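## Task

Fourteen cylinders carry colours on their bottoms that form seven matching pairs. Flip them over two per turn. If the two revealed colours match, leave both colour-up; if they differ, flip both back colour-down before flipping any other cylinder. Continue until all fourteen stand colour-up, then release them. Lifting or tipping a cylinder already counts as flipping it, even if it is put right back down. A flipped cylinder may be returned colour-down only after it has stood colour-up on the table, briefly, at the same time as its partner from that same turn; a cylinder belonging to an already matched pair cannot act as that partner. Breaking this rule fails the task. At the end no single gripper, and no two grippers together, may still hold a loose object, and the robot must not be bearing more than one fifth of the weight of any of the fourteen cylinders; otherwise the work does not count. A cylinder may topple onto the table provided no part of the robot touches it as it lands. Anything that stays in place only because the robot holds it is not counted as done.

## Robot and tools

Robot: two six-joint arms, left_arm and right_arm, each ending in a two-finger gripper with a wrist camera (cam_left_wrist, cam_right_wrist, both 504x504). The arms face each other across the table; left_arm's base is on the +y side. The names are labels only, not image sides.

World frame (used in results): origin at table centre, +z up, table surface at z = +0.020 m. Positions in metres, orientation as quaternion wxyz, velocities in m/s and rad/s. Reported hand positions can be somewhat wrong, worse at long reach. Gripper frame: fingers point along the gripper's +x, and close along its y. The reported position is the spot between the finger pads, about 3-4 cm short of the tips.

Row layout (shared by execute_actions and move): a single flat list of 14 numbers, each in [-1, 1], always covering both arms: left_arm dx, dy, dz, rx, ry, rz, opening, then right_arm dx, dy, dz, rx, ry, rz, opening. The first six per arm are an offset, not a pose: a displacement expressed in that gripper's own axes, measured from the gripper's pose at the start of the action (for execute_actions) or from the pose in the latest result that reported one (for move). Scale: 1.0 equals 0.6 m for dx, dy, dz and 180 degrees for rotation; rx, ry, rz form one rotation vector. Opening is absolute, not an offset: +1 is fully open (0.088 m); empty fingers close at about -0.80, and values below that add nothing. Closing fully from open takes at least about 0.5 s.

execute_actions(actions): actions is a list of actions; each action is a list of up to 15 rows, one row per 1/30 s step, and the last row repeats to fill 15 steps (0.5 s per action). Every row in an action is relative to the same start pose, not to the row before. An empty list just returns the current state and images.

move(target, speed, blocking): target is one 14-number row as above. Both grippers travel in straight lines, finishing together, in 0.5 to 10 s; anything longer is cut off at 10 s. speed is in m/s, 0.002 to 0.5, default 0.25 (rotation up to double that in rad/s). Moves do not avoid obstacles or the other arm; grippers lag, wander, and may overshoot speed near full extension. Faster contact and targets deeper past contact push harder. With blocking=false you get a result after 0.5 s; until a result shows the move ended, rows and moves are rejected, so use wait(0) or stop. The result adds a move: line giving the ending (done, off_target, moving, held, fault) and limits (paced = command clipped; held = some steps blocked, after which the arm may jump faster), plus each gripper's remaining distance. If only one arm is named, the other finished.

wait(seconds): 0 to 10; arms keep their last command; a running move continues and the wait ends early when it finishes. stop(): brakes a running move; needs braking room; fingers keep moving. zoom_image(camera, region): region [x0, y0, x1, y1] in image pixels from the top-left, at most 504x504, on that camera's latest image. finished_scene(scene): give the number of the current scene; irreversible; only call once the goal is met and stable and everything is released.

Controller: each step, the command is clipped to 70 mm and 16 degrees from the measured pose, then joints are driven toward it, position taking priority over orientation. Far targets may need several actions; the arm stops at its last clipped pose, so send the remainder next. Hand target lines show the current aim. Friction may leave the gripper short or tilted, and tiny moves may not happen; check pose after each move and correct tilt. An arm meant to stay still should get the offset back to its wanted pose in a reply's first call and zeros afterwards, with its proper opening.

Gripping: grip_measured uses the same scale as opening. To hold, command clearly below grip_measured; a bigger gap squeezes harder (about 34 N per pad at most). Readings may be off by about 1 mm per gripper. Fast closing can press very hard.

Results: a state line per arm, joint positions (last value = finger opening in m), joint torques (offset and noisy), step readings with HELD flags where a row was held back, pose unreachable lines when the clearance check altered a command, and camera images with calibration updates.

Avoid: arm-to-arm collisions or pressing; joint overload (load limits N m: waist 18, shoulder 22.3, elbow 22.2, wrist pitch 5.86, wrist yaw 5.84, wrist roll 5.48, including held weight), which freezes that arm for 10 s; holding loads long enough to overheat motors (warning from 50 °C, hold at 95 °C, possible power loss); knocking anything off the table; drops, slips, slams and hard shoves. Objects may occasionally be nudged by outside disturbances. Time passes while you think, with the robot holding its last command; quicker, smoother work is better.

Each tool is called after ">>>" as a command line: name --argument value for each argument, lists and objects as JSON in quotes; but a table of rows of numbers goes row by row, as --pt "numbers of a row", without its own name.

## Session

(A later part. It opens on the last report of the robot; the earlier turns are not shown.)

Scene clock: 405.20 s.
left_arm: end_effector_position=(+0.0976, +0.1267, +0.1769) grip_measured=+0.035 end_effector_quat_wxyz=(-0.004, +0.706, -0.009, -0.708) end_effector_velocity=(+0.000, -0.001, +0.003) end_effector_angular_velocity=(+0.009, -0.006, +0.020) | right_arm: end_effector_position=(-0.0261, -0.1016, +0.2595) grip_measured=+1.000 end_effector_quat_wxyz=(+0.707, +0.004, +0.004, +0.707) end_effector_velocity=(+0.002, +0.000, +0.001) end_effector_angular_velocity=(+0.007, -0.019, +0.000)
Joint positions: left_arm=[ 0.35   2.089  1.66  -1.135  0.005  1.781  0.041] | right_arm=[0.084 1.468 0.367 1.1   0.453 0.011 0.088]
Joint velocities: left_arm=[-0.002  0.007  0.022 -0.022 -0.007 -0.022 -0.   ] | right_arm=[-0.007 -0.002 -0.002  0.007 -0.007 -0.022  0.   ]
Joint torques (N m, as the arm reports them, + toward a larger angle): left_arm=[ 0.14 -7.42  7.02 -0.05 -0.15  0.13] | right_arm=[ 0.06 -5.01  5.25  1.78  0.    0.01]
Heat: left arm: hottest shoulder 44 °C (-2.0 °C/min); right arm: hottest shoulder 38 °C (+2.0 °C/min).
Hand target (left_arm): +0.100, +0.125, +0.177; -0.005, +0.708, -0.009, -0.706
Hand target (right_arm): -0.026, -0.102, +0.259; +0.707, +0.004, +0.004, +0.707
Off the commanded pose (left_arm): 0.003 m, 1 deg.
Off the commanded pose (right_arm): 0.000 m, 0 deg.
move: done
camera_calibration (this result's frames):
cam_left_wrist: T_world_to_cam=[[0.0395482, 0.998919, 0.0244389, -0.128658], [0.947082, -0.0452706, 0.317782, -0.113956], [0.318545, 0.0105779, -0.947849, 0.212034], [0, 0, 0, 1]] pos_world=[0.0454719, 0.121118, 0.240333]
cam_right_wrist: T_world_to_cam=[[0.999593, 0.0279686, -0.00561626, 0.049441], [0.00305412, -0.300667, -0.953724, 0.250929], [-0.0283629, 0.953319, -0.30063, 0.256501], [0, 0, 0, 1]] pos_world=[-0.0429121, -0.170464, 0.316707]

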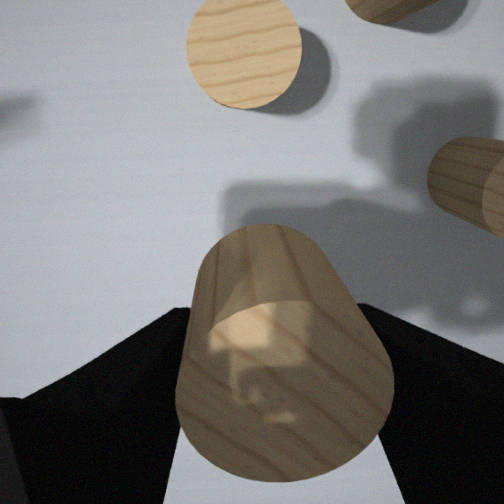

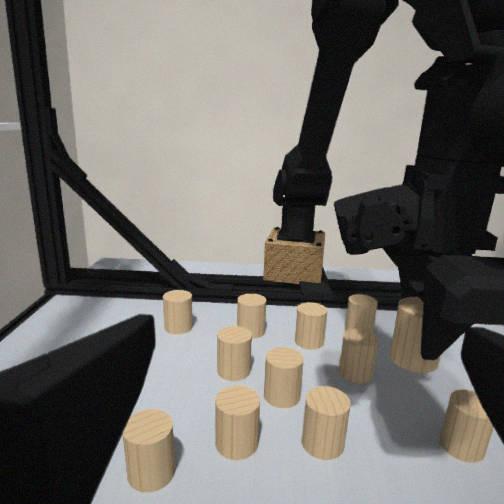

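>>> move --target '[0.158,0,0,0,0,0,-0.3,0,0,0,0,0,0,1]' --speed 0.09

>>> move --target '[0.021,0,0,0,0,0,-0.3,0,0,0,0,0,0,1]' --speed 0.03

>>> move --target '[0,0,0,0,0,0,1,0,0,0,0,0,0,1]'

>>> move --target '[-0.13,0,0,0,0,0,1,0,0,0,0,0,0,1]' --speed 0.15

>>> move --target '[0,-0.19,0.03,0,0,0,1,0,0,0,0,0,0,1]'

Scene clock: 409.90 s.
left_arm: end_effector_position=(+0.0979, +0.1252, +0.0855) grip_measured=+0.033 end_effector_quat_wxyz=(-0.001, +0.706, -0.012, -0.708) end_effector_velocity=(-0.000, +0.002, +0.000) end_effector_angular_velocity=(+0.009, -0.006, +0.005) | right_arm: end_effector_position=(-0.0261, -0.1016, +0.2595) grip_measured=+1.000 end_effector_quat_wxyz=(+0.707, +0.004, +0.004, +0.707) end_effector_velocity=(+0.002, -0.000, -0.002) end_effector_angular_velocity=(-0.007, -0.025, -0.010)
Joint positions: left_arm=[ 0.35   2.21   1.468 -0.815  0.005  1.782  0.041] | right_arm=[0.084 1.468 0.367 1.1   0.453 0.011 0.088]
Joint velocities: left_arm=[-0.002 -0.002 -0.002 -0.007 -0.007 -0.007 -0.   ] | right_arm=[-0.002 -0.002 -0.002 -0.007  0.007 -0.022  0.   ]
Joint torques (N m, as the arm reports them, + toward a larger angle): left_arm=[ 0.04 -7.88  4.9   0.43  0.06  0.02] | right_arm=[ 0.03 -4.98  5.24  1.77  0.01  0.  ]
Heat: left arm: hottest shoulder 45 °C (-1.0 °C/min); right arm: hottest shoulder 38 °C (+2.1 °C/min).
Hand target (left_arm): +0.098, +0.127, +0.082; -0.004, +0.706, -0.009, -0.708
Hand target (right_arm): -0.026, -0.102, +0.259; +0.707, +0.004, +0.004, +0.707
Off the commanded pose (left_arm): 0.004 m, 0 deg.
Off the commanded pose (right_arm): 0.000 m, 0 deg.
move: done
camera_calibration (this result's frames):
cam_left_wrist: T_world_to_cam=[[0.0398896, 0.999045, 0.0178451, -0.12444], [0.946526, -0.0435028, 0.319681, -0.085663], [0.320152, 0.00413891, -0.947357, 0.125987], [0, 0, 0, 1]] pos_world=[0.045711, 0.120073, 0.14896]
cam_right_wrist: T_world_to_cam=[[0.999593, 0.0279686, -0.00561626, 0.049441], [0.00305412, -0.300667, -0.953724, 0.250929], [-0.0283629, 0.953319, -0.30063, 0.256501], [0, 0, 0, 1]] pos_world=[-0.0429121, -0.170464, 0.316707]

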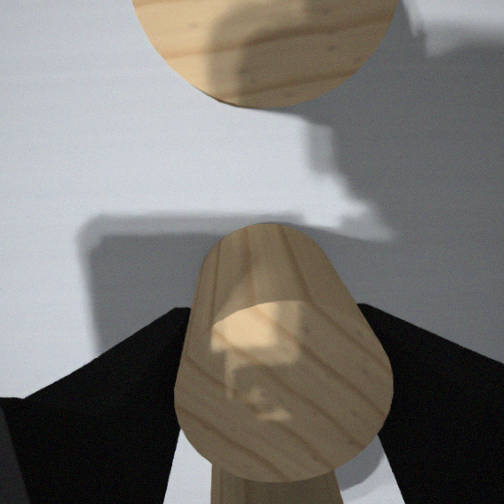

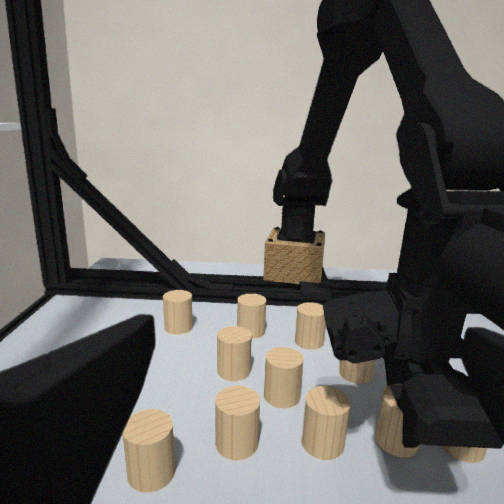

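Scene clock: 410.60 s.
left_arm: end_effector_position=(+0.0984, +0.1230, +0.0800) grip_measured=+0.033 end_effector_quat_wxyz=(+0.003, +0.707, -0.016, -0.707) end_effector_velocity=(-0.002, -0.000, +0.001) end_effector_angular_velocity=(-0.009, +0.006, -0.010) | right_arm: end_effector_position=(-0.0261, -0.1015, +0.2596) grip_measured=+1.000 end_effector_quat_wxyz=(+0.707, +0.004, +0.004, +0.707) end_effector_velocity=(+0.000, -0.001, -0.003) end_effector_angular_velocity=(-0.015, -0.000, +0.005)
Joint positions: left_arm=[ 0.35   2.219  1.459 -0.785  0.005  1.782  0.041] | right_arm=[0.084 1.468 0.368 1.1   0.453 0.011 0.088]
Joint velocities: left_arm=[-0.002 -0.007 -0.007  0.007  0.007  0.007 -0.   ] | right_arm=[-0.002 -0.007 -0.002 -0.022 -0.007  0.007  0.   ]
Joint torques (N m, as the arm reports them, + toward a larger angle): left_arm=[-0.1  -6.93  4.44  0.88  0.07  0.04] | right_arm=[ 0.07 -5.02  5.25  1.78  0.01  0.  ]
Heat: left arm: hottest shoulder 45 °C (-1.0 °C/min); right arm: hottest shoulder 37 °C (+1.0 °C/min).
Hand target (left_arm): +0.098, +0.125, +0.073; -0.002, +0.706, -0.011, -0.708
Hand target (right_arm): -0.026, -0.102, +0.260; +0.707, +0.004, +0.004, +0.707
Off the commanded pose (left_arm): 0.007 m, 1 deg.
Off the commanded pose (right_arm): 0.000 m, 0 deg.
move: done
camera_calibration (this result's frames):
cam_left_wrist: T_world_to_cam=[[0.0398627, 0.999183, 0.00670964, -0.121274], [0.945823, -0.0398977, 0.322222, -0.0849894], [0.322227, -0.00649852, -0.94664, 0.121703], [0, 0, 0, 1]] pos_world=[0.0460033, 0.118575, 0.143408]
cam_right_wrist: T_world_to_cam=[[0.999592, 0.0279705, -0.0057733, 0.0495127], [0.00289512, -0.30034, -0.953828, 0.251139], [-0.028413, 0.953422, -0.300299, 0.256403], [0, 0, 0, 1]] pos_world=[-0.0429344, -0.170418, 0.316827]

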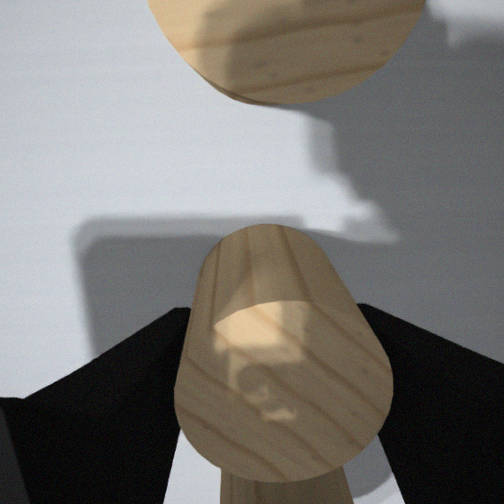

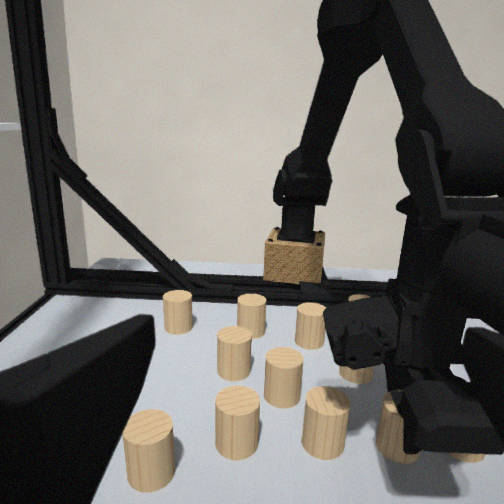

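Scene clock: 411.30 s.
left_arm: end_effector_position=(+0.0984, +0.1227, +0.0801) grip_measured=+1.000 end_effector_quat_wxyz=(+0.003, +0.707, -0.016, -0.707) end_effector_velocity=(-0.000, +0.003, -0.002) end_effector_angular_velocity=(+0.013, -0.005, +0.005) | right_arm: end_effector_position=(-0.0261, -0.1015, +0.2596) grip_measured=+1.000 end_effector_quat_wxyz=(+0.707, +0.004, +0.004, +0.707) end_effector_velocity=(-0.002, -0.000, -0.002) end_effector_angular_velocity=(-0.007, +0.004, +0.020)
Joint positions: left_arm=[ 0.35   2.219  1.459 -0.784  0.005  1.782  0.088] | right_arm=[0.084 1.468 0.368 1.1   0.453 0.011 0.088]
Joint velocities: left_arm=[-0.002  0.002 -0.002 -0.007 -0.007 -0.007  0.   ] | right_arm=[-0.002 -0.002 -0.002 -0.007 -0.022  0.007  0.   ]
Joint torques (N m, as the arm reports them, + toward a larger angle): left_arm=[-0.09 -8.32  5.37  0.11  0.07  0.  ] | right_arm=[ 0.05 -5.03  5.23  1.77  0.01  0.  ]
Heat: left arm: hottest shoulder 45 °C (-1.0 °C/min); right arm: hottest shoulder 37 °C (+1.0 °C/min).
Hand target (left_arm): +0.098, +0.123, +0.080; +0.003, +0.707, -0.016, -0.707
Hand target (right_arm): -0.026, -0.102, +0.260; +0.707, +0.004, +0.004, +0.707
Off the commanded pose (left_arm): 0.000 m, 0 deg.
Off the commanded pose (right_arm): 0.000 m, 0 deg.
move: done
camera_calibration (this result's frames):
cam_left_wrist: T_world_to_cam=[[0.039861, 0.999192, 0.00522481, -0.120832], [0.945729, -0.0394148, 0.322558, -0.0851423], [0.322503, -0.00791621, -0.946535, 0.121827], [0, 0, 0, 1]] pos_world=[0.0460485, 0.118343, 0.143408]
cam_right_wrist: T_world_to_cam=[[0.999592, 0.0279705, -0.0057733, 0.0495127], [0.00289512, -0.30034, -0.953828, 0.251139], [-0.028413, 0.953422, -0.300299, 0.256403], [0, 0, 0, 1]] pos_world=[-0.0429344, -0.170418, 0.316827]

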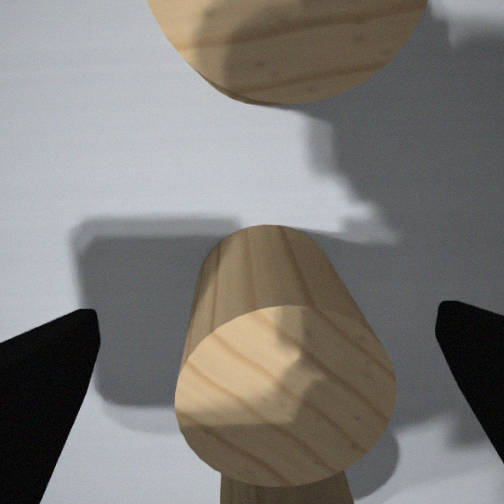

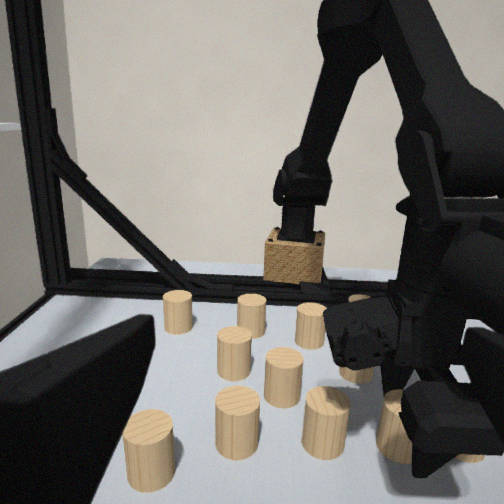

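Scene clock: 412.27 s.
left_arm: end_effector_position=(+0.0975, +0.1273, +0.1508) grip_measured=+1.000 end_effector_quat_wxyz=(-0.003, +0.706, -0.010, -0.708) end_effector_velocity=(+0.000, -0.001, +0.003) end_effector_angular_velocity=(-0.001, -0.008, +0.005) | right_arm: end_effector_position=(-0.0261, -0.1015, +0.2596) grip_measured=+1.000 end_effector_quat_wxyz=(+0.707, +0.004, +0.004, +0.707) end_effector_velocity=(-0.002, -0.000, -0.002) end_effector_angular_velocity=(-0.007, -0.011, +0.020)
Joint positions: left_arm=[ 0.35   2.11   1.586 -1.039  0.005  1.782  0.088] | right_arm=[0.084 1.468 0.368 1.1   0.453 0.011 0.088]
Joint velocities: left_arm=[-0.002 -0.002  0.007 -0.007 -0.007 -0.007  0.   ] | right_arm=[-0.002 -0.002 -0.002 -0.007 -0.022 -0.007  0.   ]
Joint torques (N m, as the arm reports them, + toward a larger angle): left_arm=[-0.06 -9.44  6.79  0.02  0.09  0.01] | right_arm=[ 0.07 -5.    5.2   1.78  0.    0.  ]
Heat: left arm: hottest shoulder 45 °C (-1.0 °C/min); right arm: hottest shoulder 37 °C (+1.0 °C/min).
Hand target (left_arm): +0.098, +0.124, +0.158; +0.003, +0.707, -0.016, -0.707
Hand target (right_arm): -0.026, -0.102, +0.260; +0.707, +0.004, +0.004, +0.707
Off the commanded pose (left_arm): 0.008 m, 1 deg.
Off the commanded pose (right_arm): 0.000 m, 0 deg.
move: done
camera_calibration (this result's frames):
cam_left_wrist: T_world_to_cam=[[0.0399122, 0.998929, 0.0234121, -0.128478], [0.946875, -0.0452947, 0.318395, -0.105661], [0.319114, 0.00946047, -0.947669, 0.187387], [0, 0, 0, 1]] pos_world=[0.0453778, 0.121782, 0.214231]
cam_right_wrist: T_world_to_cam=[[0.999592, 0.0279705, -0.0057733, 0.0495127], [0.00289512, -0.30034, -0.953828, 0.251139], [-0.028413, 0.953422, -0.300299, 0.256403], [0, 0, 0, 1]] pos_world=[-0.0429344, -0.170418, 0.316827]

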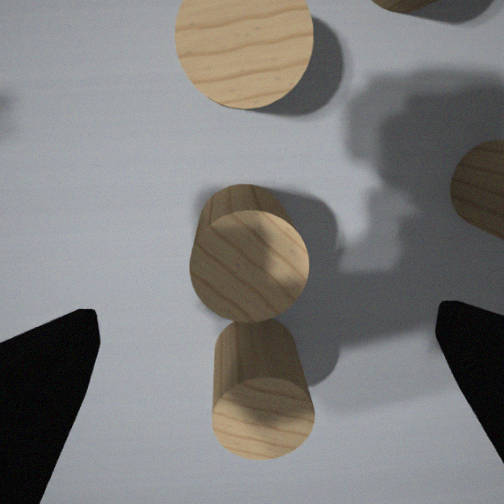

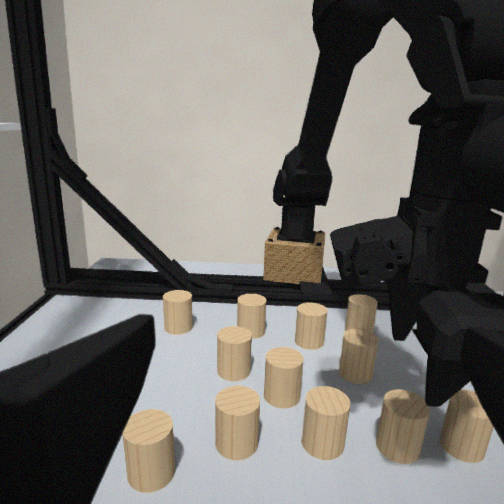

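Scene clock: 413.27 s.
left_arm: end_effector_position=(+0.0813, +0.2408, +0.1485) grip_measured=+1.000 end_effector_quat_wxyz=(-0.006, +0.705, -0.006, -0.709) end_effector_velocity=(+0.000, +0.007, -0.002) end_effector_angular_velocity=(+0.018, -0.004, -0.005) | right_arm: end_effector_position=(-0.0261, -0.1015, +0.2596) grip_measured=+1.000 end_effector_quat_wxyz=(+0.707, +0.004, +0.004, +0.707) end_effector_velocity=(-0.002, -0.001, -0.003) end_effector_angular_velocity=(-0.015, -0.015, +0.020)
Joint positions: left_arm=[ 0.37   1.712  1.03  -0.89   0.005  1.801  0.088] | right_arm=[0.084 1.468 0.368 1.1   0.453 0.011 0.088]
Joint velocities: left_arm=[ 0.002 -0.007 -0.017 -0.007 -0.007  0.007  0.   ] | right_arm=[-0.002 -0.007 -0.002 -0.022 -0.022 -0.007  0.   ]
Joint torques (N m, as the arm reports them, + toward a larger angle): left_arm=[ 0.11 -6.62  4.83  0.4   0.09  0.08] | right_arm=[ 0.06 -5.02  5.2   1.77  0.01  0.01]
Heat: left arm: hottest shoulder 45 °C (-1.0 °C/min); right arm: hottest shoulder 37 °C (+1.0 °C/min).
Hand target (left_arm): +0.082, +0.242, +0.150; -0.003, +0.706, -0.009, -0.708
Hand target (right_arm): -0.026, -0.102, +0.260; +0.707, +0.004, +0.004, +0.707
Off the commanded pose (left_arm): 0.002 m, 1 deg.
Off the commanded pose (right_arm): 0.000 m, 0 deg.
move: done
camera_calibration (this result's frames):
cam_left_wrist: T_world_to_cam=[[0.0388154, 0.998739, 0.0318517, -0.242263], [0.947462, -0.0469135, 0.316411, -0.0837611], [0.317506, 0.0178967, -0.948087, 0.187509], [0, 0, 0, 1]] pos_world=[0.0292288, 0.234672, 0.211994]
cam_right_wrist: T_world_to_cam=[[0.999592, 0.0279705, -0.0057733, 0.0495127], [0.00289512, -0.30034, -0.953828, 0.251139], [-0.028413, 0.953422, -0.300299, 0.256403], [0, 0, 0, 1]] pos_world=[-0.0429344, -0.170418, 0.316827]

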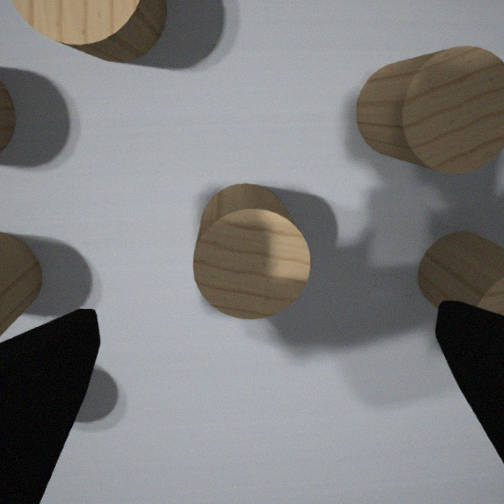

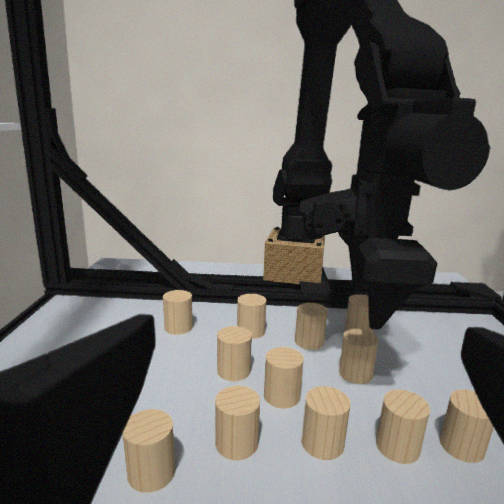

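>>> move --target '[0.126,0,0,0,0,0,0.6,0,0,0,0,0,0,1]' --speed 0.09

>>> move --target '[0,0,0,0,0,0,-0.3,0,0,0,0,0,0,1]'

>>> move --target '[-0.18,0,0,0,0,0,-0.3,0,0,0,0,0,0,1]' --speed 0.15

>>> move --target '[-0.145,0.375,0.167,0,0,0.505,-0.3,0,0,0,0,0,0,1]' --speed 0.3

Scene clock: 419.83 s.
left_arm: end_effector_position=(+0.0816, +0.2391, +0.0763) grip_measured=+0.600 end_effector_quat_wxyz=(-0.003, +0.706, -0.009, -0.708) end_effector_velocity=(+0.002, +0.000, -0.001) end_effector_angular_velocity=(-0.001, -0.008, +0.010) | right_arm: end_effector_position=(-0.0261, -0.1015, +0.2596) grip_measured=+1.000 end_effector_quat_wxyz=(+0.707, +0.004, +0.004, +0.707) end_effector_velocity=(+0.002, +0.000, -0.002) end_effector_angular_velocity=(-0.007, -0.011, -0.000)
Joint positions: left_arm=[ 0.37   1.875  0.892 -0.58   0.005  1.801  0.068] | right_arm=[0.084 1.468 0.368 1.1   0.453 0.011 0.088]
Joint velocities: left_arm=[ 0.002  0.002 -0.002  0.007 -0.007 -0.007 -0.   ] | right_arm=[-0.007 -0.002 -0.002 -0.007 -0.007 -0.007  0.   ]
Joint torques (N m, as the arm reports them, + toward a larger angle): left_arm=[ 0.02 -5.01  4.05  0.45  0.04  0.01] | right_arm=[ 0.08 -5.02  5.22  1.77  0.    0.  ]
Heat: left arm: hottest shoulder 45 °C (+0.0 °C/min); right arm: hottest shoulder 37 °C (+1.0 °C/min).
Hand target (left_arm): +0.081, +0.241, +0.073; -0.006, +0.705, -0.006, -0.709
Hand target (right_arm): -0.026, -0.102, +0.260; +0.707, +0.004, +0.004, +0.707
Off the commanded pose (left_arm): 0.004 m, 1 deg.
Off the commanded pose (right_arm): 0.000 m, 0 deg.
move: done
camera_calibration (this result's frames):
cam_left_wrist: T_world_to_cam=[[0.0387623, 0.998984, 0.022988, -0.237702], [0.946847, -0.0440719, 0.31865, -0.0621211], [0.319339, 0.00941455, -0.947594, 0.120779], [0, 0, 0, 1]] pos_world=[0.0294635, 0.233586, 0.139709]
cam_right_wrist: T_world_to_cam=[[0.999592, 0.0279705, -0.0057733, 0.0495127], [0.00289512, -0.30034, -0.953828, 0.251139], [-0.028413, 0.953422, -0.300299, 0.256403], [0, 0, 0, 1]] pos_world=[-0.0429344, -0.170418, 0.316827]

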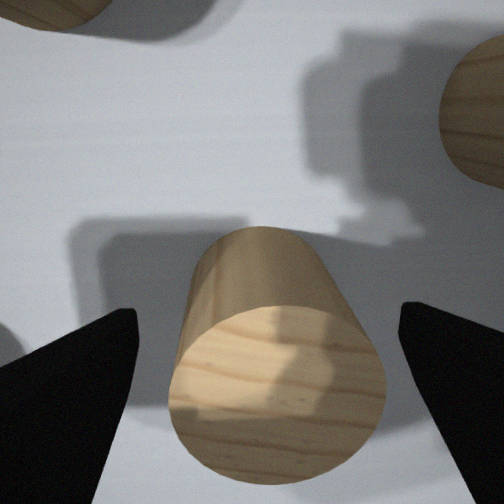

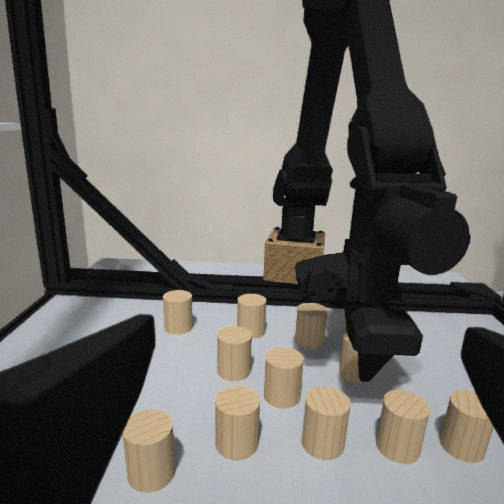

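Scene clock: 420.33 s.
left_arm: end_effector_position=(+0.0815, +0.2393, +0.0762) grip_measured=+0.035 end_effector_quat_wxyz=(-0.003, +0.706, -0.009, -0.708) end_effector_velocity=(-0.001, +0.002, +0.000) end_effector_angular_velocity=(+0.009, -0.006, -0.015) | right_arm: end_effector_position=(-0.0261, -0.1015, +0.2596) grip_measured=+1.000 end_effector_quat_wxyz=(+0.707, +0.004, +0.004, +0.707) end_effector_velocity=(+0.002, +0.000, -0.002) end_effector_angular_velocity=(-0.007, +0.004, +0.000)
Joint positions: left_arm=[ 0.37   1.875  0.892 -0.581  0.005  1.801  0.041] | right_arm=[0.084 1.468 0.368 1.1   0.453 0.011 0.088]
Joint velocities: left_arm=[-0.007 -0.002 -0.002 -0.007 -0.007  0.007 -0.   ] | right_arm=[-0.007 -0.002 -0.002 -0.007 -0.007  0.007  0.   ]
Joint torques (N m, as the arm reports them, + toward a larger angle): left_arm=[-0.08 -5.75  4.64  0.26  0.05  0.01] | right_arm=[ 0.06 -4.99  5.25  1.79  0.01  0.  ]
Heat: left arm: hottest shoulder 44 °C (-1.0 °C/min); right arm: hottest shoulder 37 °C (+1.0 °C/min).
Hand target (left_arm): +0.082, +0.239, +0.076; -0.003, +0.706, -0.009, -0.708
Hand target (right_arm): -0.026, -0.102, +0.260; +0.707, +0.004, +0.004, +0.707
Off the commanded pose (left_arm): 0.000 m, 0 deg.
Off the commanded pose (right_arm): 0.000 m, 0 deg.
move: done
camera_calibration (this result's frames):
cam_left_wrist: T_world_to_cam=[[0.0391607, 0.998945, 0.0239999, -0.237997], [0.947025, -0.044766, 0.318025, -0.0617834], [0.318763, 0.0102744, -0.947779, 0.120568], [0, 0, 0, 1]] pos_world=[0.0293979, 0.233742, 0.139632]
cam_right_wrist: T_world_to_cam=[[0.999592, 0.0279705, -0.0057733, 0.0495127], [0.00289512, -0.30034, -0.953828, 0.251139], [-0.028413, 0.953422, -0.300299, 0.256403], [0, 0, 0, 1]] pos_world=[-0.0429344, -0.170418, 0.316827]

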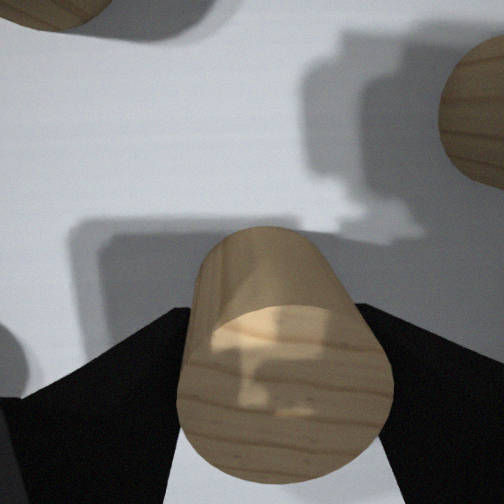

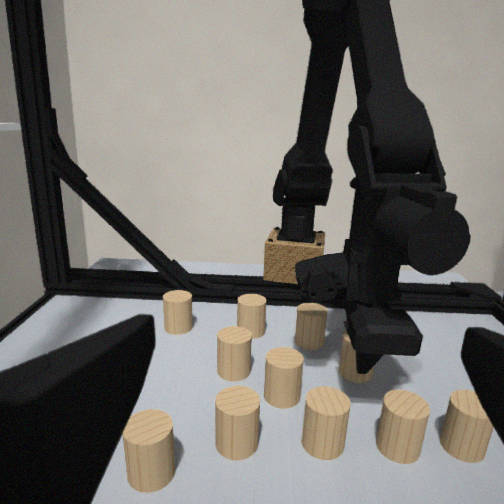

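Scene clock: 421.50 s.
left_arm: end_effector_position=(+0.0809, +0.2424, +0.1783) grip_measured=+0.035 end_effector_quat_wxyz=(-0.009, +0.704, -0.003, -0.710) end_effector_velocity=(-0.002, +0.002, +0.002) end_effector_angular_velocity=(+0.010, +0.010, -0.010) | right_arm: end_effector_position=(-0.0261, -0.1015, +0.2596) grip_measured=+1.000 end_effector_quat_wxyz=(+0.707, +0.004, +0.004, +0.707) end_effector_velocity=(-0.002, -0.001, -0.002) end_effector_angular_velocity=(-0.007, -0.025, +0.010)
Joint positions: left_arm=[ 0.37   1.67   1.11  -1.022  0.005  1.801  0.041] | right_arm=[0.084 1.468 0.368 1.1   0.453 0.011 0.088]
Joint velocities: left_arm=[-0.002 -0.002  0.007 -0.022  0.007  0.007 -0.   ] | right_arm=[ 0.002 -0.002 -0.002 -0.007 -0.007 -0.022  0.   ]
Joint torques (N m, as the arm reports them, + toward a larger angle): left_arm=[-0.13 -6.4   6.88 -0.05  0.03  0.  ] | right_arm=[ 0.08 -5.03  5.2   1.77  0.01  0.  ]
Heat: left arm: hottest shoulder 44 °C (-1.0 °C/min); right arm: hottest shoulder 37 °C (+0.0 °C/min).
Hand target (left_arm): +0.081, +0.240, +0.184; -0.003, +0.706, -0.009, -0.708
Hand target (right_arm): -0.026, -0.102, +0.260; +0.707, +0.004, +0.004, +0.707
Off the commanded pose (left_arm): 0.006 m, 1 deg.
Off the commanded pose (right_arm): 0.000 m, 0 deg.
move: done
camera_calibration (this result's frames):
cam_left_wrist: T_world_to_cam=[[0.0392845, 0.998372, 0.0413532, -0.246454], [0.948221, -0.0503007, 0.313603, -0.0914709], [0.315172, 0.0268922, -0.948653, 0.213982], [0, 0, 0, 1]] pos_world=[0.0289754, 0.235697, 0.241872]
cam_right_wrist: T_world_to_cam=[[0.999592, 0.0279705, -0.0057733, 0.0495127], [0.00289512, -0.30034, -0.953828, 0.251139], [-0.028413, 0.953422, -0.300299, 0.256403], [0, 0, 0, 1]] pos_world=[-0.0429344, -0.170418, 0.316827]

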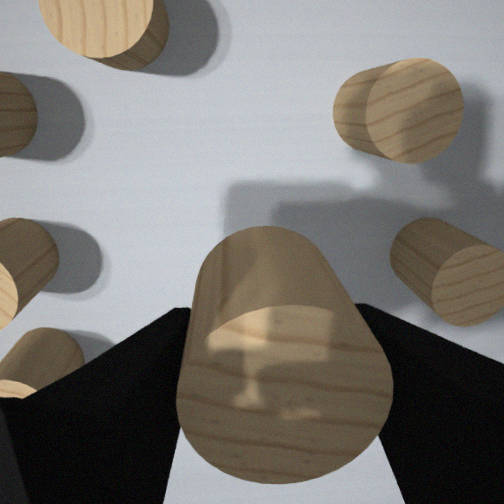

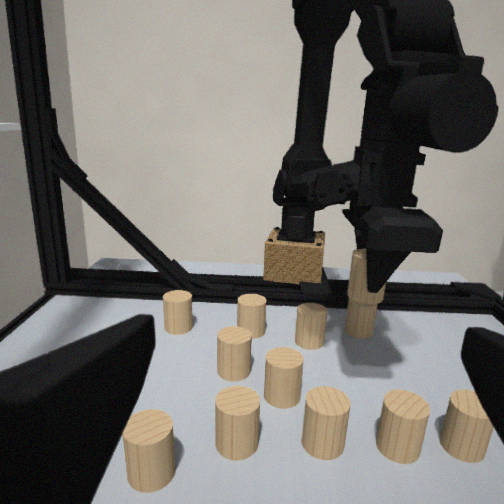

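Scene clock: 424.70 s.
left_arm: end_effector_position=(-0.0225, +0.0219, +0.2616) grip_measured=+0.034 end_effector_quat_wxyz=(+0.494, +0.492, -0.504, -0.510) end_effector_velocity=(+0.002, -0.000, -0.003) end_effector_angular_velocity=(+0.003, +0.007, +0.010) | right_arm: end_effector_position=(-0.0261, -0.1015, +0.2596) grip_measured=+1.000 end_effector_quat_wxyz=(+0.707, +0.004, +0.004, +0.707) end_effector_velocity=(-0.002, -0.001, -0.002) end_effector_angular_velocity=(-0.007, -0.011, +0.010)
Joint positions: left_arm=[ 0.042  1.964  0.843  1.116 -0.087  1.562  0.041] | right_arm=[0.084 1.468 0.368 1.1   0.453 0.011 0.088]
Joint velocities: left_arm=[ 0.002  0.007 -0.002  0.007 -0.007 -0.007 -0.   ] | right_arm=[ 0.002 -0.002 -0.002 -0.007 -0.007 -0.007  0.   ]
Joint torques (N m, as the arm reports them, + toward a larger angle): left_arm=[-0.17 -6.52  6.87  2.1  -0.21  0.04] | right_arm=[ 0.   -5.    5.21  1.77  0.01  0.  ]
Heat: left arm: hottest shoulder 44 °C (-1.0 °C/min); right arm: hottest shoulder 37 °C (+0.0 °C/min).
Hand target (left_arm): -0.023, +0.019, +0.264; +0.497, +0.491, -0.506, -0.506
Hand target (right_arm): -0.026, -0.102, +0.260; +0.707, +0.004, +0.004, +0.707
Off the commanded pose (left_arm): 0.004 m, 1 deg.
Off the commanded pose (right_arm): 0.000 m, 0 deg.
move: done
camera_calibration (this result's frames):
cam_left_wrist: T_world_to_cam=[[0.013736, 0.0364039, -0.999243, 0.266959], [0.955461, 0.294151, 0.0238505, 0.0377556], [0.294797, -0.955065, -0.030742, 0.112421], [0, 0, 0, 1]] pos_world=[-0.0728822, 0.0865448, 0.269313]
cam_right_wrist: T_world_to_cam=[[0.999592, 0.0279705, -0.0057733, 0.0495127], [0.00289512, -0.30034, -0.953828, 0.251139], [-0.028413, 0.953422, -0.300299, 0.256403], [0, 0, 0, 1]] pos_world=[-0.0429344, -0.170418, 0.316827]

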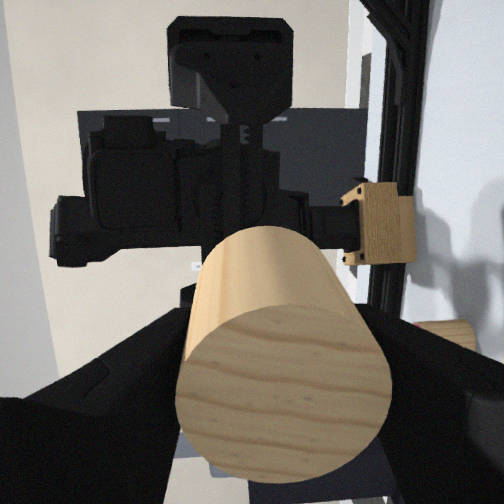

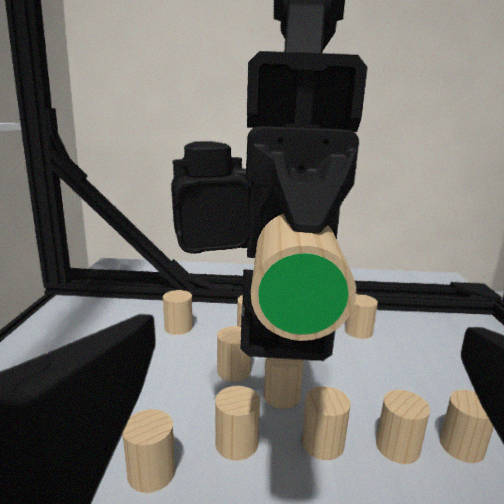

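>>> move --target '[0,0,0,0,0,0,-0.3,0.119,-0.004,-0.004,-0.003,0,0,1]' --speed 0.1

>>> move --target '[0,0,0,0,0,0,-0.3,0,0,0,0,0,0,-0.3]'

>>> move --target '[0,0,0,0,0,0,1,0,0,0,0,0,0,-0.3]'

>>> move --target '[-0.06,0,0,0.004,0.006,0,1,-0.09,0,0,0,0,0,-0.3]' --speed 0.12

>>> move --target '[-0.125,-0.175,-0.305,0,0,-0.494,1,-0.302,-0.155,-0.148,-0.003,0.506,-0.003,-0.3]' --speed 0.3

Scene clock: 429.87 s.
left_arm: end_effector_position=(-0.0227, +0.0217, +0.2615) grip_measured=+0.033 end_effector_quat_wxyz=(+0.494, +0.492, -0.504, -0.510) end_effector_velocity=(+0.000, +0.001, -0.003) end_effector_angular_velocity=(+0.012, +0.006, -0.005) | right_arm: end_effector_position=(-0.0235, -0.0336, +0.2588) grip_measured=+1.000 end_effector_quat_wxyz=(+0.708, +0.005, +0.001, +0.707) end_effector_velocity=(+0.002, +0.002, +0.005) end_effector_angular_velocity=(+0.016, -0.002, -0.000)
Joint positions: left_arm=[ 0.042  1.965  0.844  1.117 -0.087  1.562  0.041] | right_arm=[-0.028  1.706  0.601  1.11   0.342  0.007  0.088]
Joint velocities: left_arm=[ 0.002 -0.002 -0.007 -0.007  0.007 -0.007  0.001] | right_arm=[-0.007 -0.002  0.007  0.007 -0.007 -0.007  0.   ]
Joint torques (N m, as the arm reports them, + toward a larger angle): left_arm=[-0.04 -7.29  5.48  1.68  0.01 -0.04] | right_arm=[-0.19 -5.69  6.61  1.61 -0.1  -0.18]
Heat: left arm: hottest shoulder 44 °C (+0.0 °C/min); right arm: hottest shoulder 36 °C (-3.0 °C/min).
Hand target (left_arm): -0.023, +0.022, +0.262; +0.494, +0.492, -0.504, -0.510
Hand target (right_arm): -0.024, -0.030, +0.257; +0.707, +0.000, +0.000, +0.707
Off the commanded pose (left_arm): 0.000 m, 0 deg.
Off the commanded pose (right_arm): 0.004 m, 0 deg.
move: done
camera_calibration (this result's frames):
cam_left_wrist: T_world_to_cam=[[0.013706, 0.03602, -0.999257, 0.266887], [0.955574, 0.293796, 0.0236973, 0.0380671], [0.294431, -0.955189, -0.030393, 0.112205], [0, 0, 0, 1]] pos_world=[-0.0730706, 0.08638, 0.269197]
cam_right_wrist: T_world_to_cam=[[0.999613, 0.0276007, -0.0033682, 0.0443457], [0.00496102, -0.296228, -0.955104, 0.271283], [-0.0273593, 0.954718, -0.29625, 0.190446], [0, 0, 0, 1]] pos_world=[-0.0404639, -0.102684, 0.315673]

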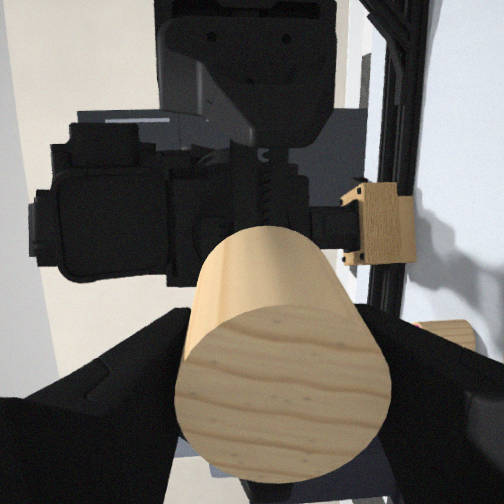

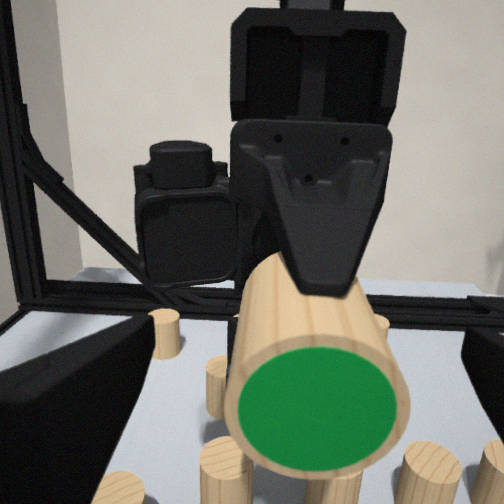

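Scene clock: 430.37 s.
left_arm: end_effector_position=(-0.0224, +0.0217, +0.2615) grip_measured=+0.033 end_effector_quat_wxyz=(+0.494, +0.492, -0.504, -0.510) end_effector_velocity=(+0.002, +0.001, -0.005) end_effector_angular_velocity=(+0.022, +0.005, +0.020) | right_arm: end_effector_position=(-0.0237, -0.0336, +0.2588) grip_measured=+0.025 end_effector_quat_wxyz=(+0.707, +0.005, +0.001, +0.707) end_effector_velocity=(+0.000, -0.000, -0.001) end_effector_angular_velocity=(-0.007, -0.010, +0.005)
Joint positions: left_arm=[ 0.042  1.965  0.844  1.117 -0.087  1.562  0.041] | right_arm=[-0.027  1.706  0.601  1.11   0.341  0.007  0.04 ]
Joint velocities: left_arm=[-0.002 -0.002 -0.002 -0.022 -0.022 -0.007 -0.   ] | right_arm=[-0.002 -0.002 -0.002 -0.007 -0.007 -0.007 -0.   ]
Joint torques (N m, as the arm reports them, + toward a larger angle): left_arm=[-0.08 -7.23  5.58  1.75  0.03 -0.04] | right_arm=[ 0.07 -6.94  5.22  1.82  0.02 -0.01]
Heat: left arm: hottest shoulder 44 °C (+0.0 °C/min); right arm: hottest shoulder 36 °C (-3.0 °C/min).
Hand target (left_arm): -0.023, +0.022, +0.262; +0.494, +0.492, -0.504, -0.510
Hand target (right_arm): -0.024, -0.034, +0.259; +0.708, +0.005, +0.001, +0.707
Off the commanded pose (left_arm): 0.000 m, 0 deg.
Off the commanded pose (right_arm): 0.000 m, 0 deg.
move: done
camera_calibration (this result's frames):
cam_left_wrist: T_world_to_cam=[[0.0136679, 0.0360353, -0.999257, 0.266882], [0.955237, 0.294889, 0.0237001, 0.0377499], [0.295524, -0.954852, -0.0303917, 0.112113], [0, 0, 0, 1]] pos_world=[-0.07284, 0.0863022, 0.269196]
cam_right_wrist: T_world_to_cam=[[0.999581, 0.0287446, -0.00336487, 0.0446588], [0.00530317, -0.296221, -0.955105, 0.271283], [-0.0284509, 0.954687, -0.296249, 0.190446], [0, 0, 0, 1]] pos_world=[-0.0406604, -0.10274, 0.315673]

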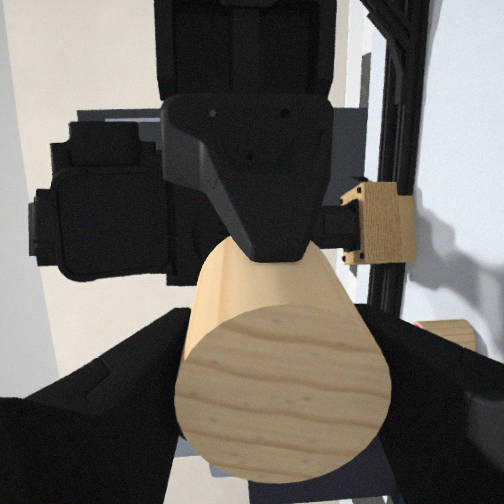

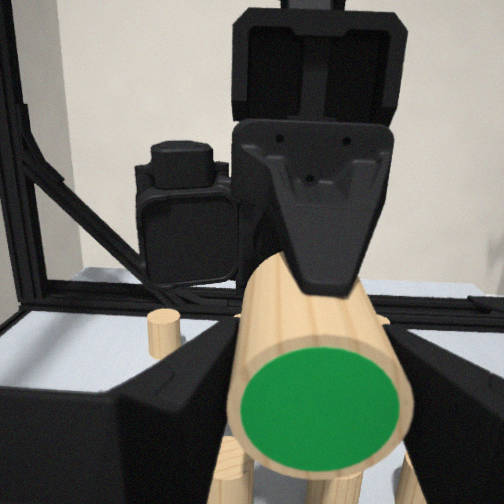

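Scene clock: 431.07 s.
left_arm: end_effector_position=(-0.0224, +0.0217, +0.2615) grip_measured=+1.000 end_effector_quat_wxyz=(+0.494, +0.492, -0.504, -0.510) end_effector_velocity=(-0.003, +0.001, -0.001) end_effector_angular_velocity=(-0.002, +0.008, +0.000) | right_arm: end_effector_position=(-0.0237, -0.0336, +0.2588) grip_measured=+0.025 end_effector_quat_wxyz=(+0.707, +0.005, +0.001, +0.707) end_effector_velocity=(+0.002, +0.001, +0.000) end_effector_angular_velocity=(-0.002, -0.008, -0.000)
Joint positions: left_arm=[ 0.042  1.965  0.844  1.117 -0.087  1.562  0.088] | right_arm=[-0.027  1.706  0.601  1.11   0.341  0.007  0.04 ]
Joint velocities: left_arm=[-0.007  0.002 -0.002  0.007 -0.007 -0.007  0.   ] | right_arm=[-0.007 -0.002  0.002 -0.007 -0.007 -0.007 -0.   ]
Joint torques (N m, as the arm reports them, + toward a larger angle): left_arm=[-0.02 -7.27  5.57  1.76 -0.03 -0.06] | right_arm=[ 0.04 -6.94  5.21  1.8   0.    0.  ]
Heat: left arm: hottest shoulder 44 °C (+0.0 °C/min); right arm: hottest shoulder 36 °C (-3.0 °C/min).
Hand target (left_arm): -0.022, +0.022, +0.261; +0.494, +0.492, -0.504, -0.510
Hand target (right_arm): -0.024, -0.034, +0.259; +0.707, +0.005, +0.001, +0.707
Off the commanded pose (left_arm): 0.000 m, 0 deg.
Off the commanded pose (right_arm): 0.000 m, 0 deg.
move: done
camera_calibration (this result's frames):
cam_left_wrist: T_world_to_cam=[[0.0136679, 0.0360353, -0.999257, 0.266882], [0.955237, 0.294889, 0.0237001, 0.0377499], [0.295524, -0.954852, -0.0303917, 0.112113], [0, 0, 0, 1]] pos_world=[-0.07284, 0.0863022, 0.269196]
cam_right_wrist: T_world_to_cam=[[0.999581, 0.0287446, -0.00336487, 0.0446588], [0.00530317, -0.296221, -0.955105, 0.271283], [-0.0284509, 0.954687, -0.296249, 0.190446], [0, 0, 0, 1]] pos_world=[-0.0406604, -0.10274, 0.315673]

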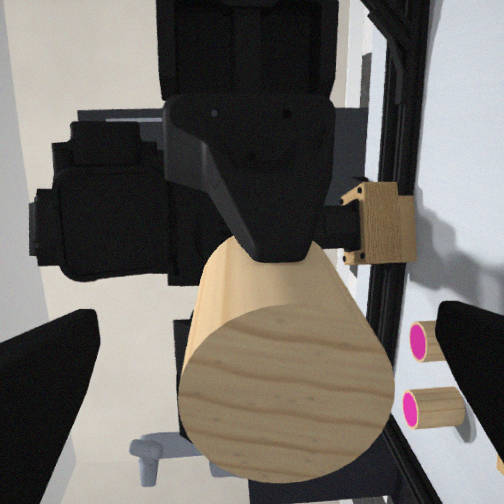

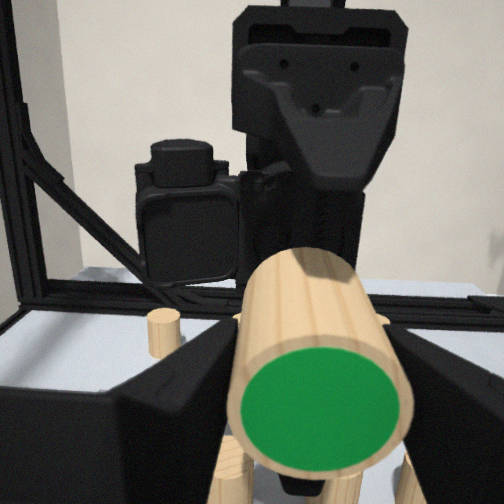

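Scene clock: 431.97 s.
left_arm: end_effector_position=(-0.0216, +0.0556, +0.2574) grip_measured=+1.000 end_effector_quat_wxyz=(+0.493, +0.501, -0.500, -0.506) end_effector_velocity=(-0.004, +0.002, -0.001) end_effector_angular_velocity=(+0.007, +0.006, -0.015) | right_arm: end_effector_position=(-0.0243, -0.0843, +0.2596) grip_measured=+0.025 end_effector_quat_wxyz=(+0.707, +0.006, +0.001, +0.707) end_effector_velocity=(-0.001, -0.003, -0.002) end_effector_angular_velocity=(-0.007, -0.010, +0.010)
Joint positions: left_arm=[ 0.025  1.879  0.697  1.168 -0.119  1.57   0.088] | right_arm=[0.045 1.537 0.419 1.126 0.413 0.007 0.04 ]
Joint velocities: left_arm=[-0.007 -0.007 -0.007 -0.007  0.007 -0.007  0.   ] | right_arm=[ 0.002 -0.012 -0.012 -0.007 -0.007 -0.007 -0.   ]
Joint torques (N m, as the arm reports them, + toward a larger angle): left_arm=[-0.31 -7.86  4.64  2.04 -0.2   0.05] | right_arm=[ 0.2  -6.62  3.78  1.68  0.12 -0.01]
Heat: left arm: hottest shoulder 44 °C (+0.0 °C/min); right arm: hottest shoulder 36 °C (-3.0 °C/min).
Hand target (left_arm): -0.022, +0.058, +0.262; +0.496, +0.500, -0.502, -0.502
Hand target (right_arm): -0.024, -0.087, +0.259; +0.707, +0.005, +0.002, +0.707
Off the commanded pose (left_arm): 0.005 m, 1 deg.
Off the commanded pose (right_arm): 0.003 m, 0 deg.
move: done
camera_calibration (this result's frames):
cam_left_wrist: T_world_to_cam=[[0.0234152, 0.0466937, -0.998635, 0.261003], [0.950341, 0.309035, 0.0367325, 0.0227727], [0.310328, -0.949904, -0.0371389, 0.145883], [0, 0, 0, 1]] pos_world=[-0.0730249, 0.11935, 0.265228]
cam_right_wrist: T_world_to_cam=[[0.999564, 0.0291381, -0.0048196, 0.0470419], [0.00395151, -0.293665, -0.9559, 0.257387], [-0.0292685, 0.955464, -0.293652, 0.238443], [0, 0, 0, 1]] pos_world=[-0.0410596, -0.153609, 0.316282]

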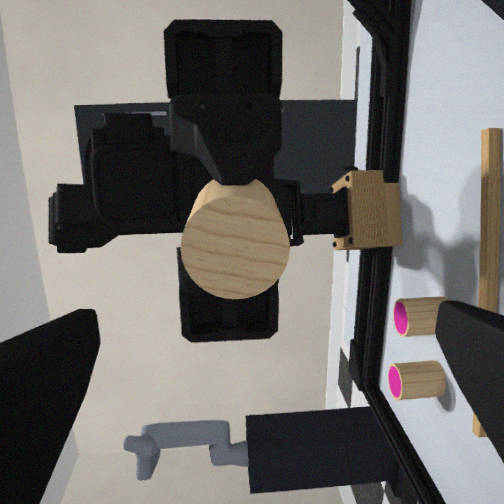

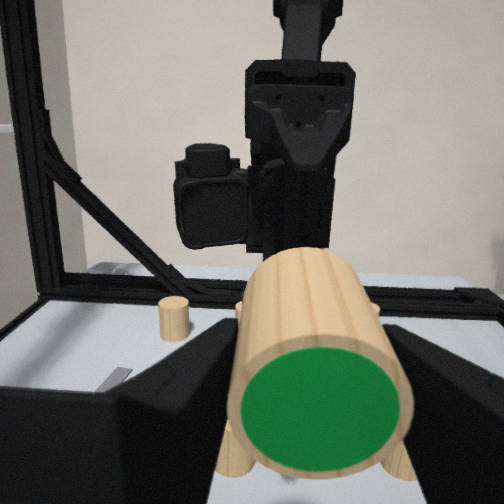

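Scene clock: 435.10 s.
left_arm: end_effector_position=(+0.1603, +0.1309, +0.1550) grip_measured=+1.000 end_effector_quat_wxyz=(+0.003, +0.706, -0.005, -0.708) end_effector_velocity=(+0.000, -0.001, +0.004) end_effector_angular_velocity=(+0.005, -0.006, -0.010) | right_arm: end_effector_position=(+0.0686, -0.2668, +0.1676) grip_measured=+0.024 end_effector_quat_wxyz=(+0.504, -0.504, +0.501, +0.490) end_effector_velocity=(+0.003, -0.004, +0.000) end_effector_angular_velocity=(-0.022, -0.008, +0.000)
Joint positions: left_arm=[ 0.502  2.154  1.673 -1.079  0.007  1.919  0.088] | right_arm=[-0.336  1.28   0.819 -1.121  0.017  0.043  0.04 ]
Joint velocities: left_arm=[-0.002  0.002  0.022 -0.022 -0.007  0.007  0.   ] | right_arm=[-0.007  0.002  0.002 -0.022  0.007 -0.007 -0.   ]
Joint torques (N m, as the arm reports them, + toward a larger angle): left_arm=[ 0.2  -7.59  6.82 -0.04 -0.13  0.13] | right_arm=[-0.16 -2.95  7.05 -0.08 -0.11 -0.2 ]
Heat: left arm: hottest shoulder 44 °C (+0.0 °C/min); right arm: hottest shoulder 36 °C (-2.0 °C/min).
Hand target (left_arm): +0.162, +0.130, +0.154; +0.000, +0.708, -0.004, -0.706
Hand target (right_arm): +0.069, -0.264, +0.169; +0.502, -0.504, +0.501, +0.492
Off the commanded pose (left_arm): 0.003 m, 1 deg.
Off the commanded pose (right_arm): 0.002 m, 1 deg.
move: done
camera_calibration (this result's frames):
cam_left_wrist: T_world_to_cam=[[0.0246703, 0.99949, 0.0202698, -0.131813], [0.947388, -0.0298474, 0.318692, -0.168418], [0.319135, 0.0113412, -0.947642, 0.171102], [0, 0, 0, 1]] pos_world=[0.108204, 0.124778, 0.218489]
cam_right_wrist: T_world_to_cam=[[0.999909, -0.00608265, -0.0120476, -0.0491066], [-0.00202641, -0.950222, 0.311566, -0.271648], [-0.0133431, -0.311513, -0.950148, 0.159397], [0, 0, 0, 1]] pos_world=[0.0506785, -0.208771, 0.235496]

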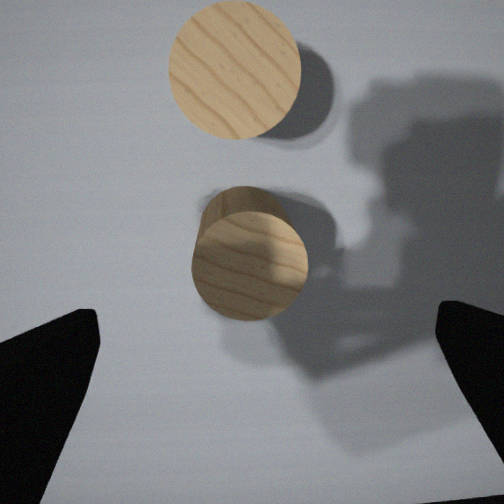

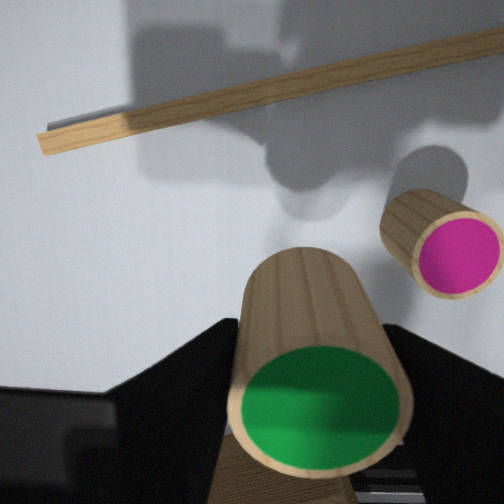

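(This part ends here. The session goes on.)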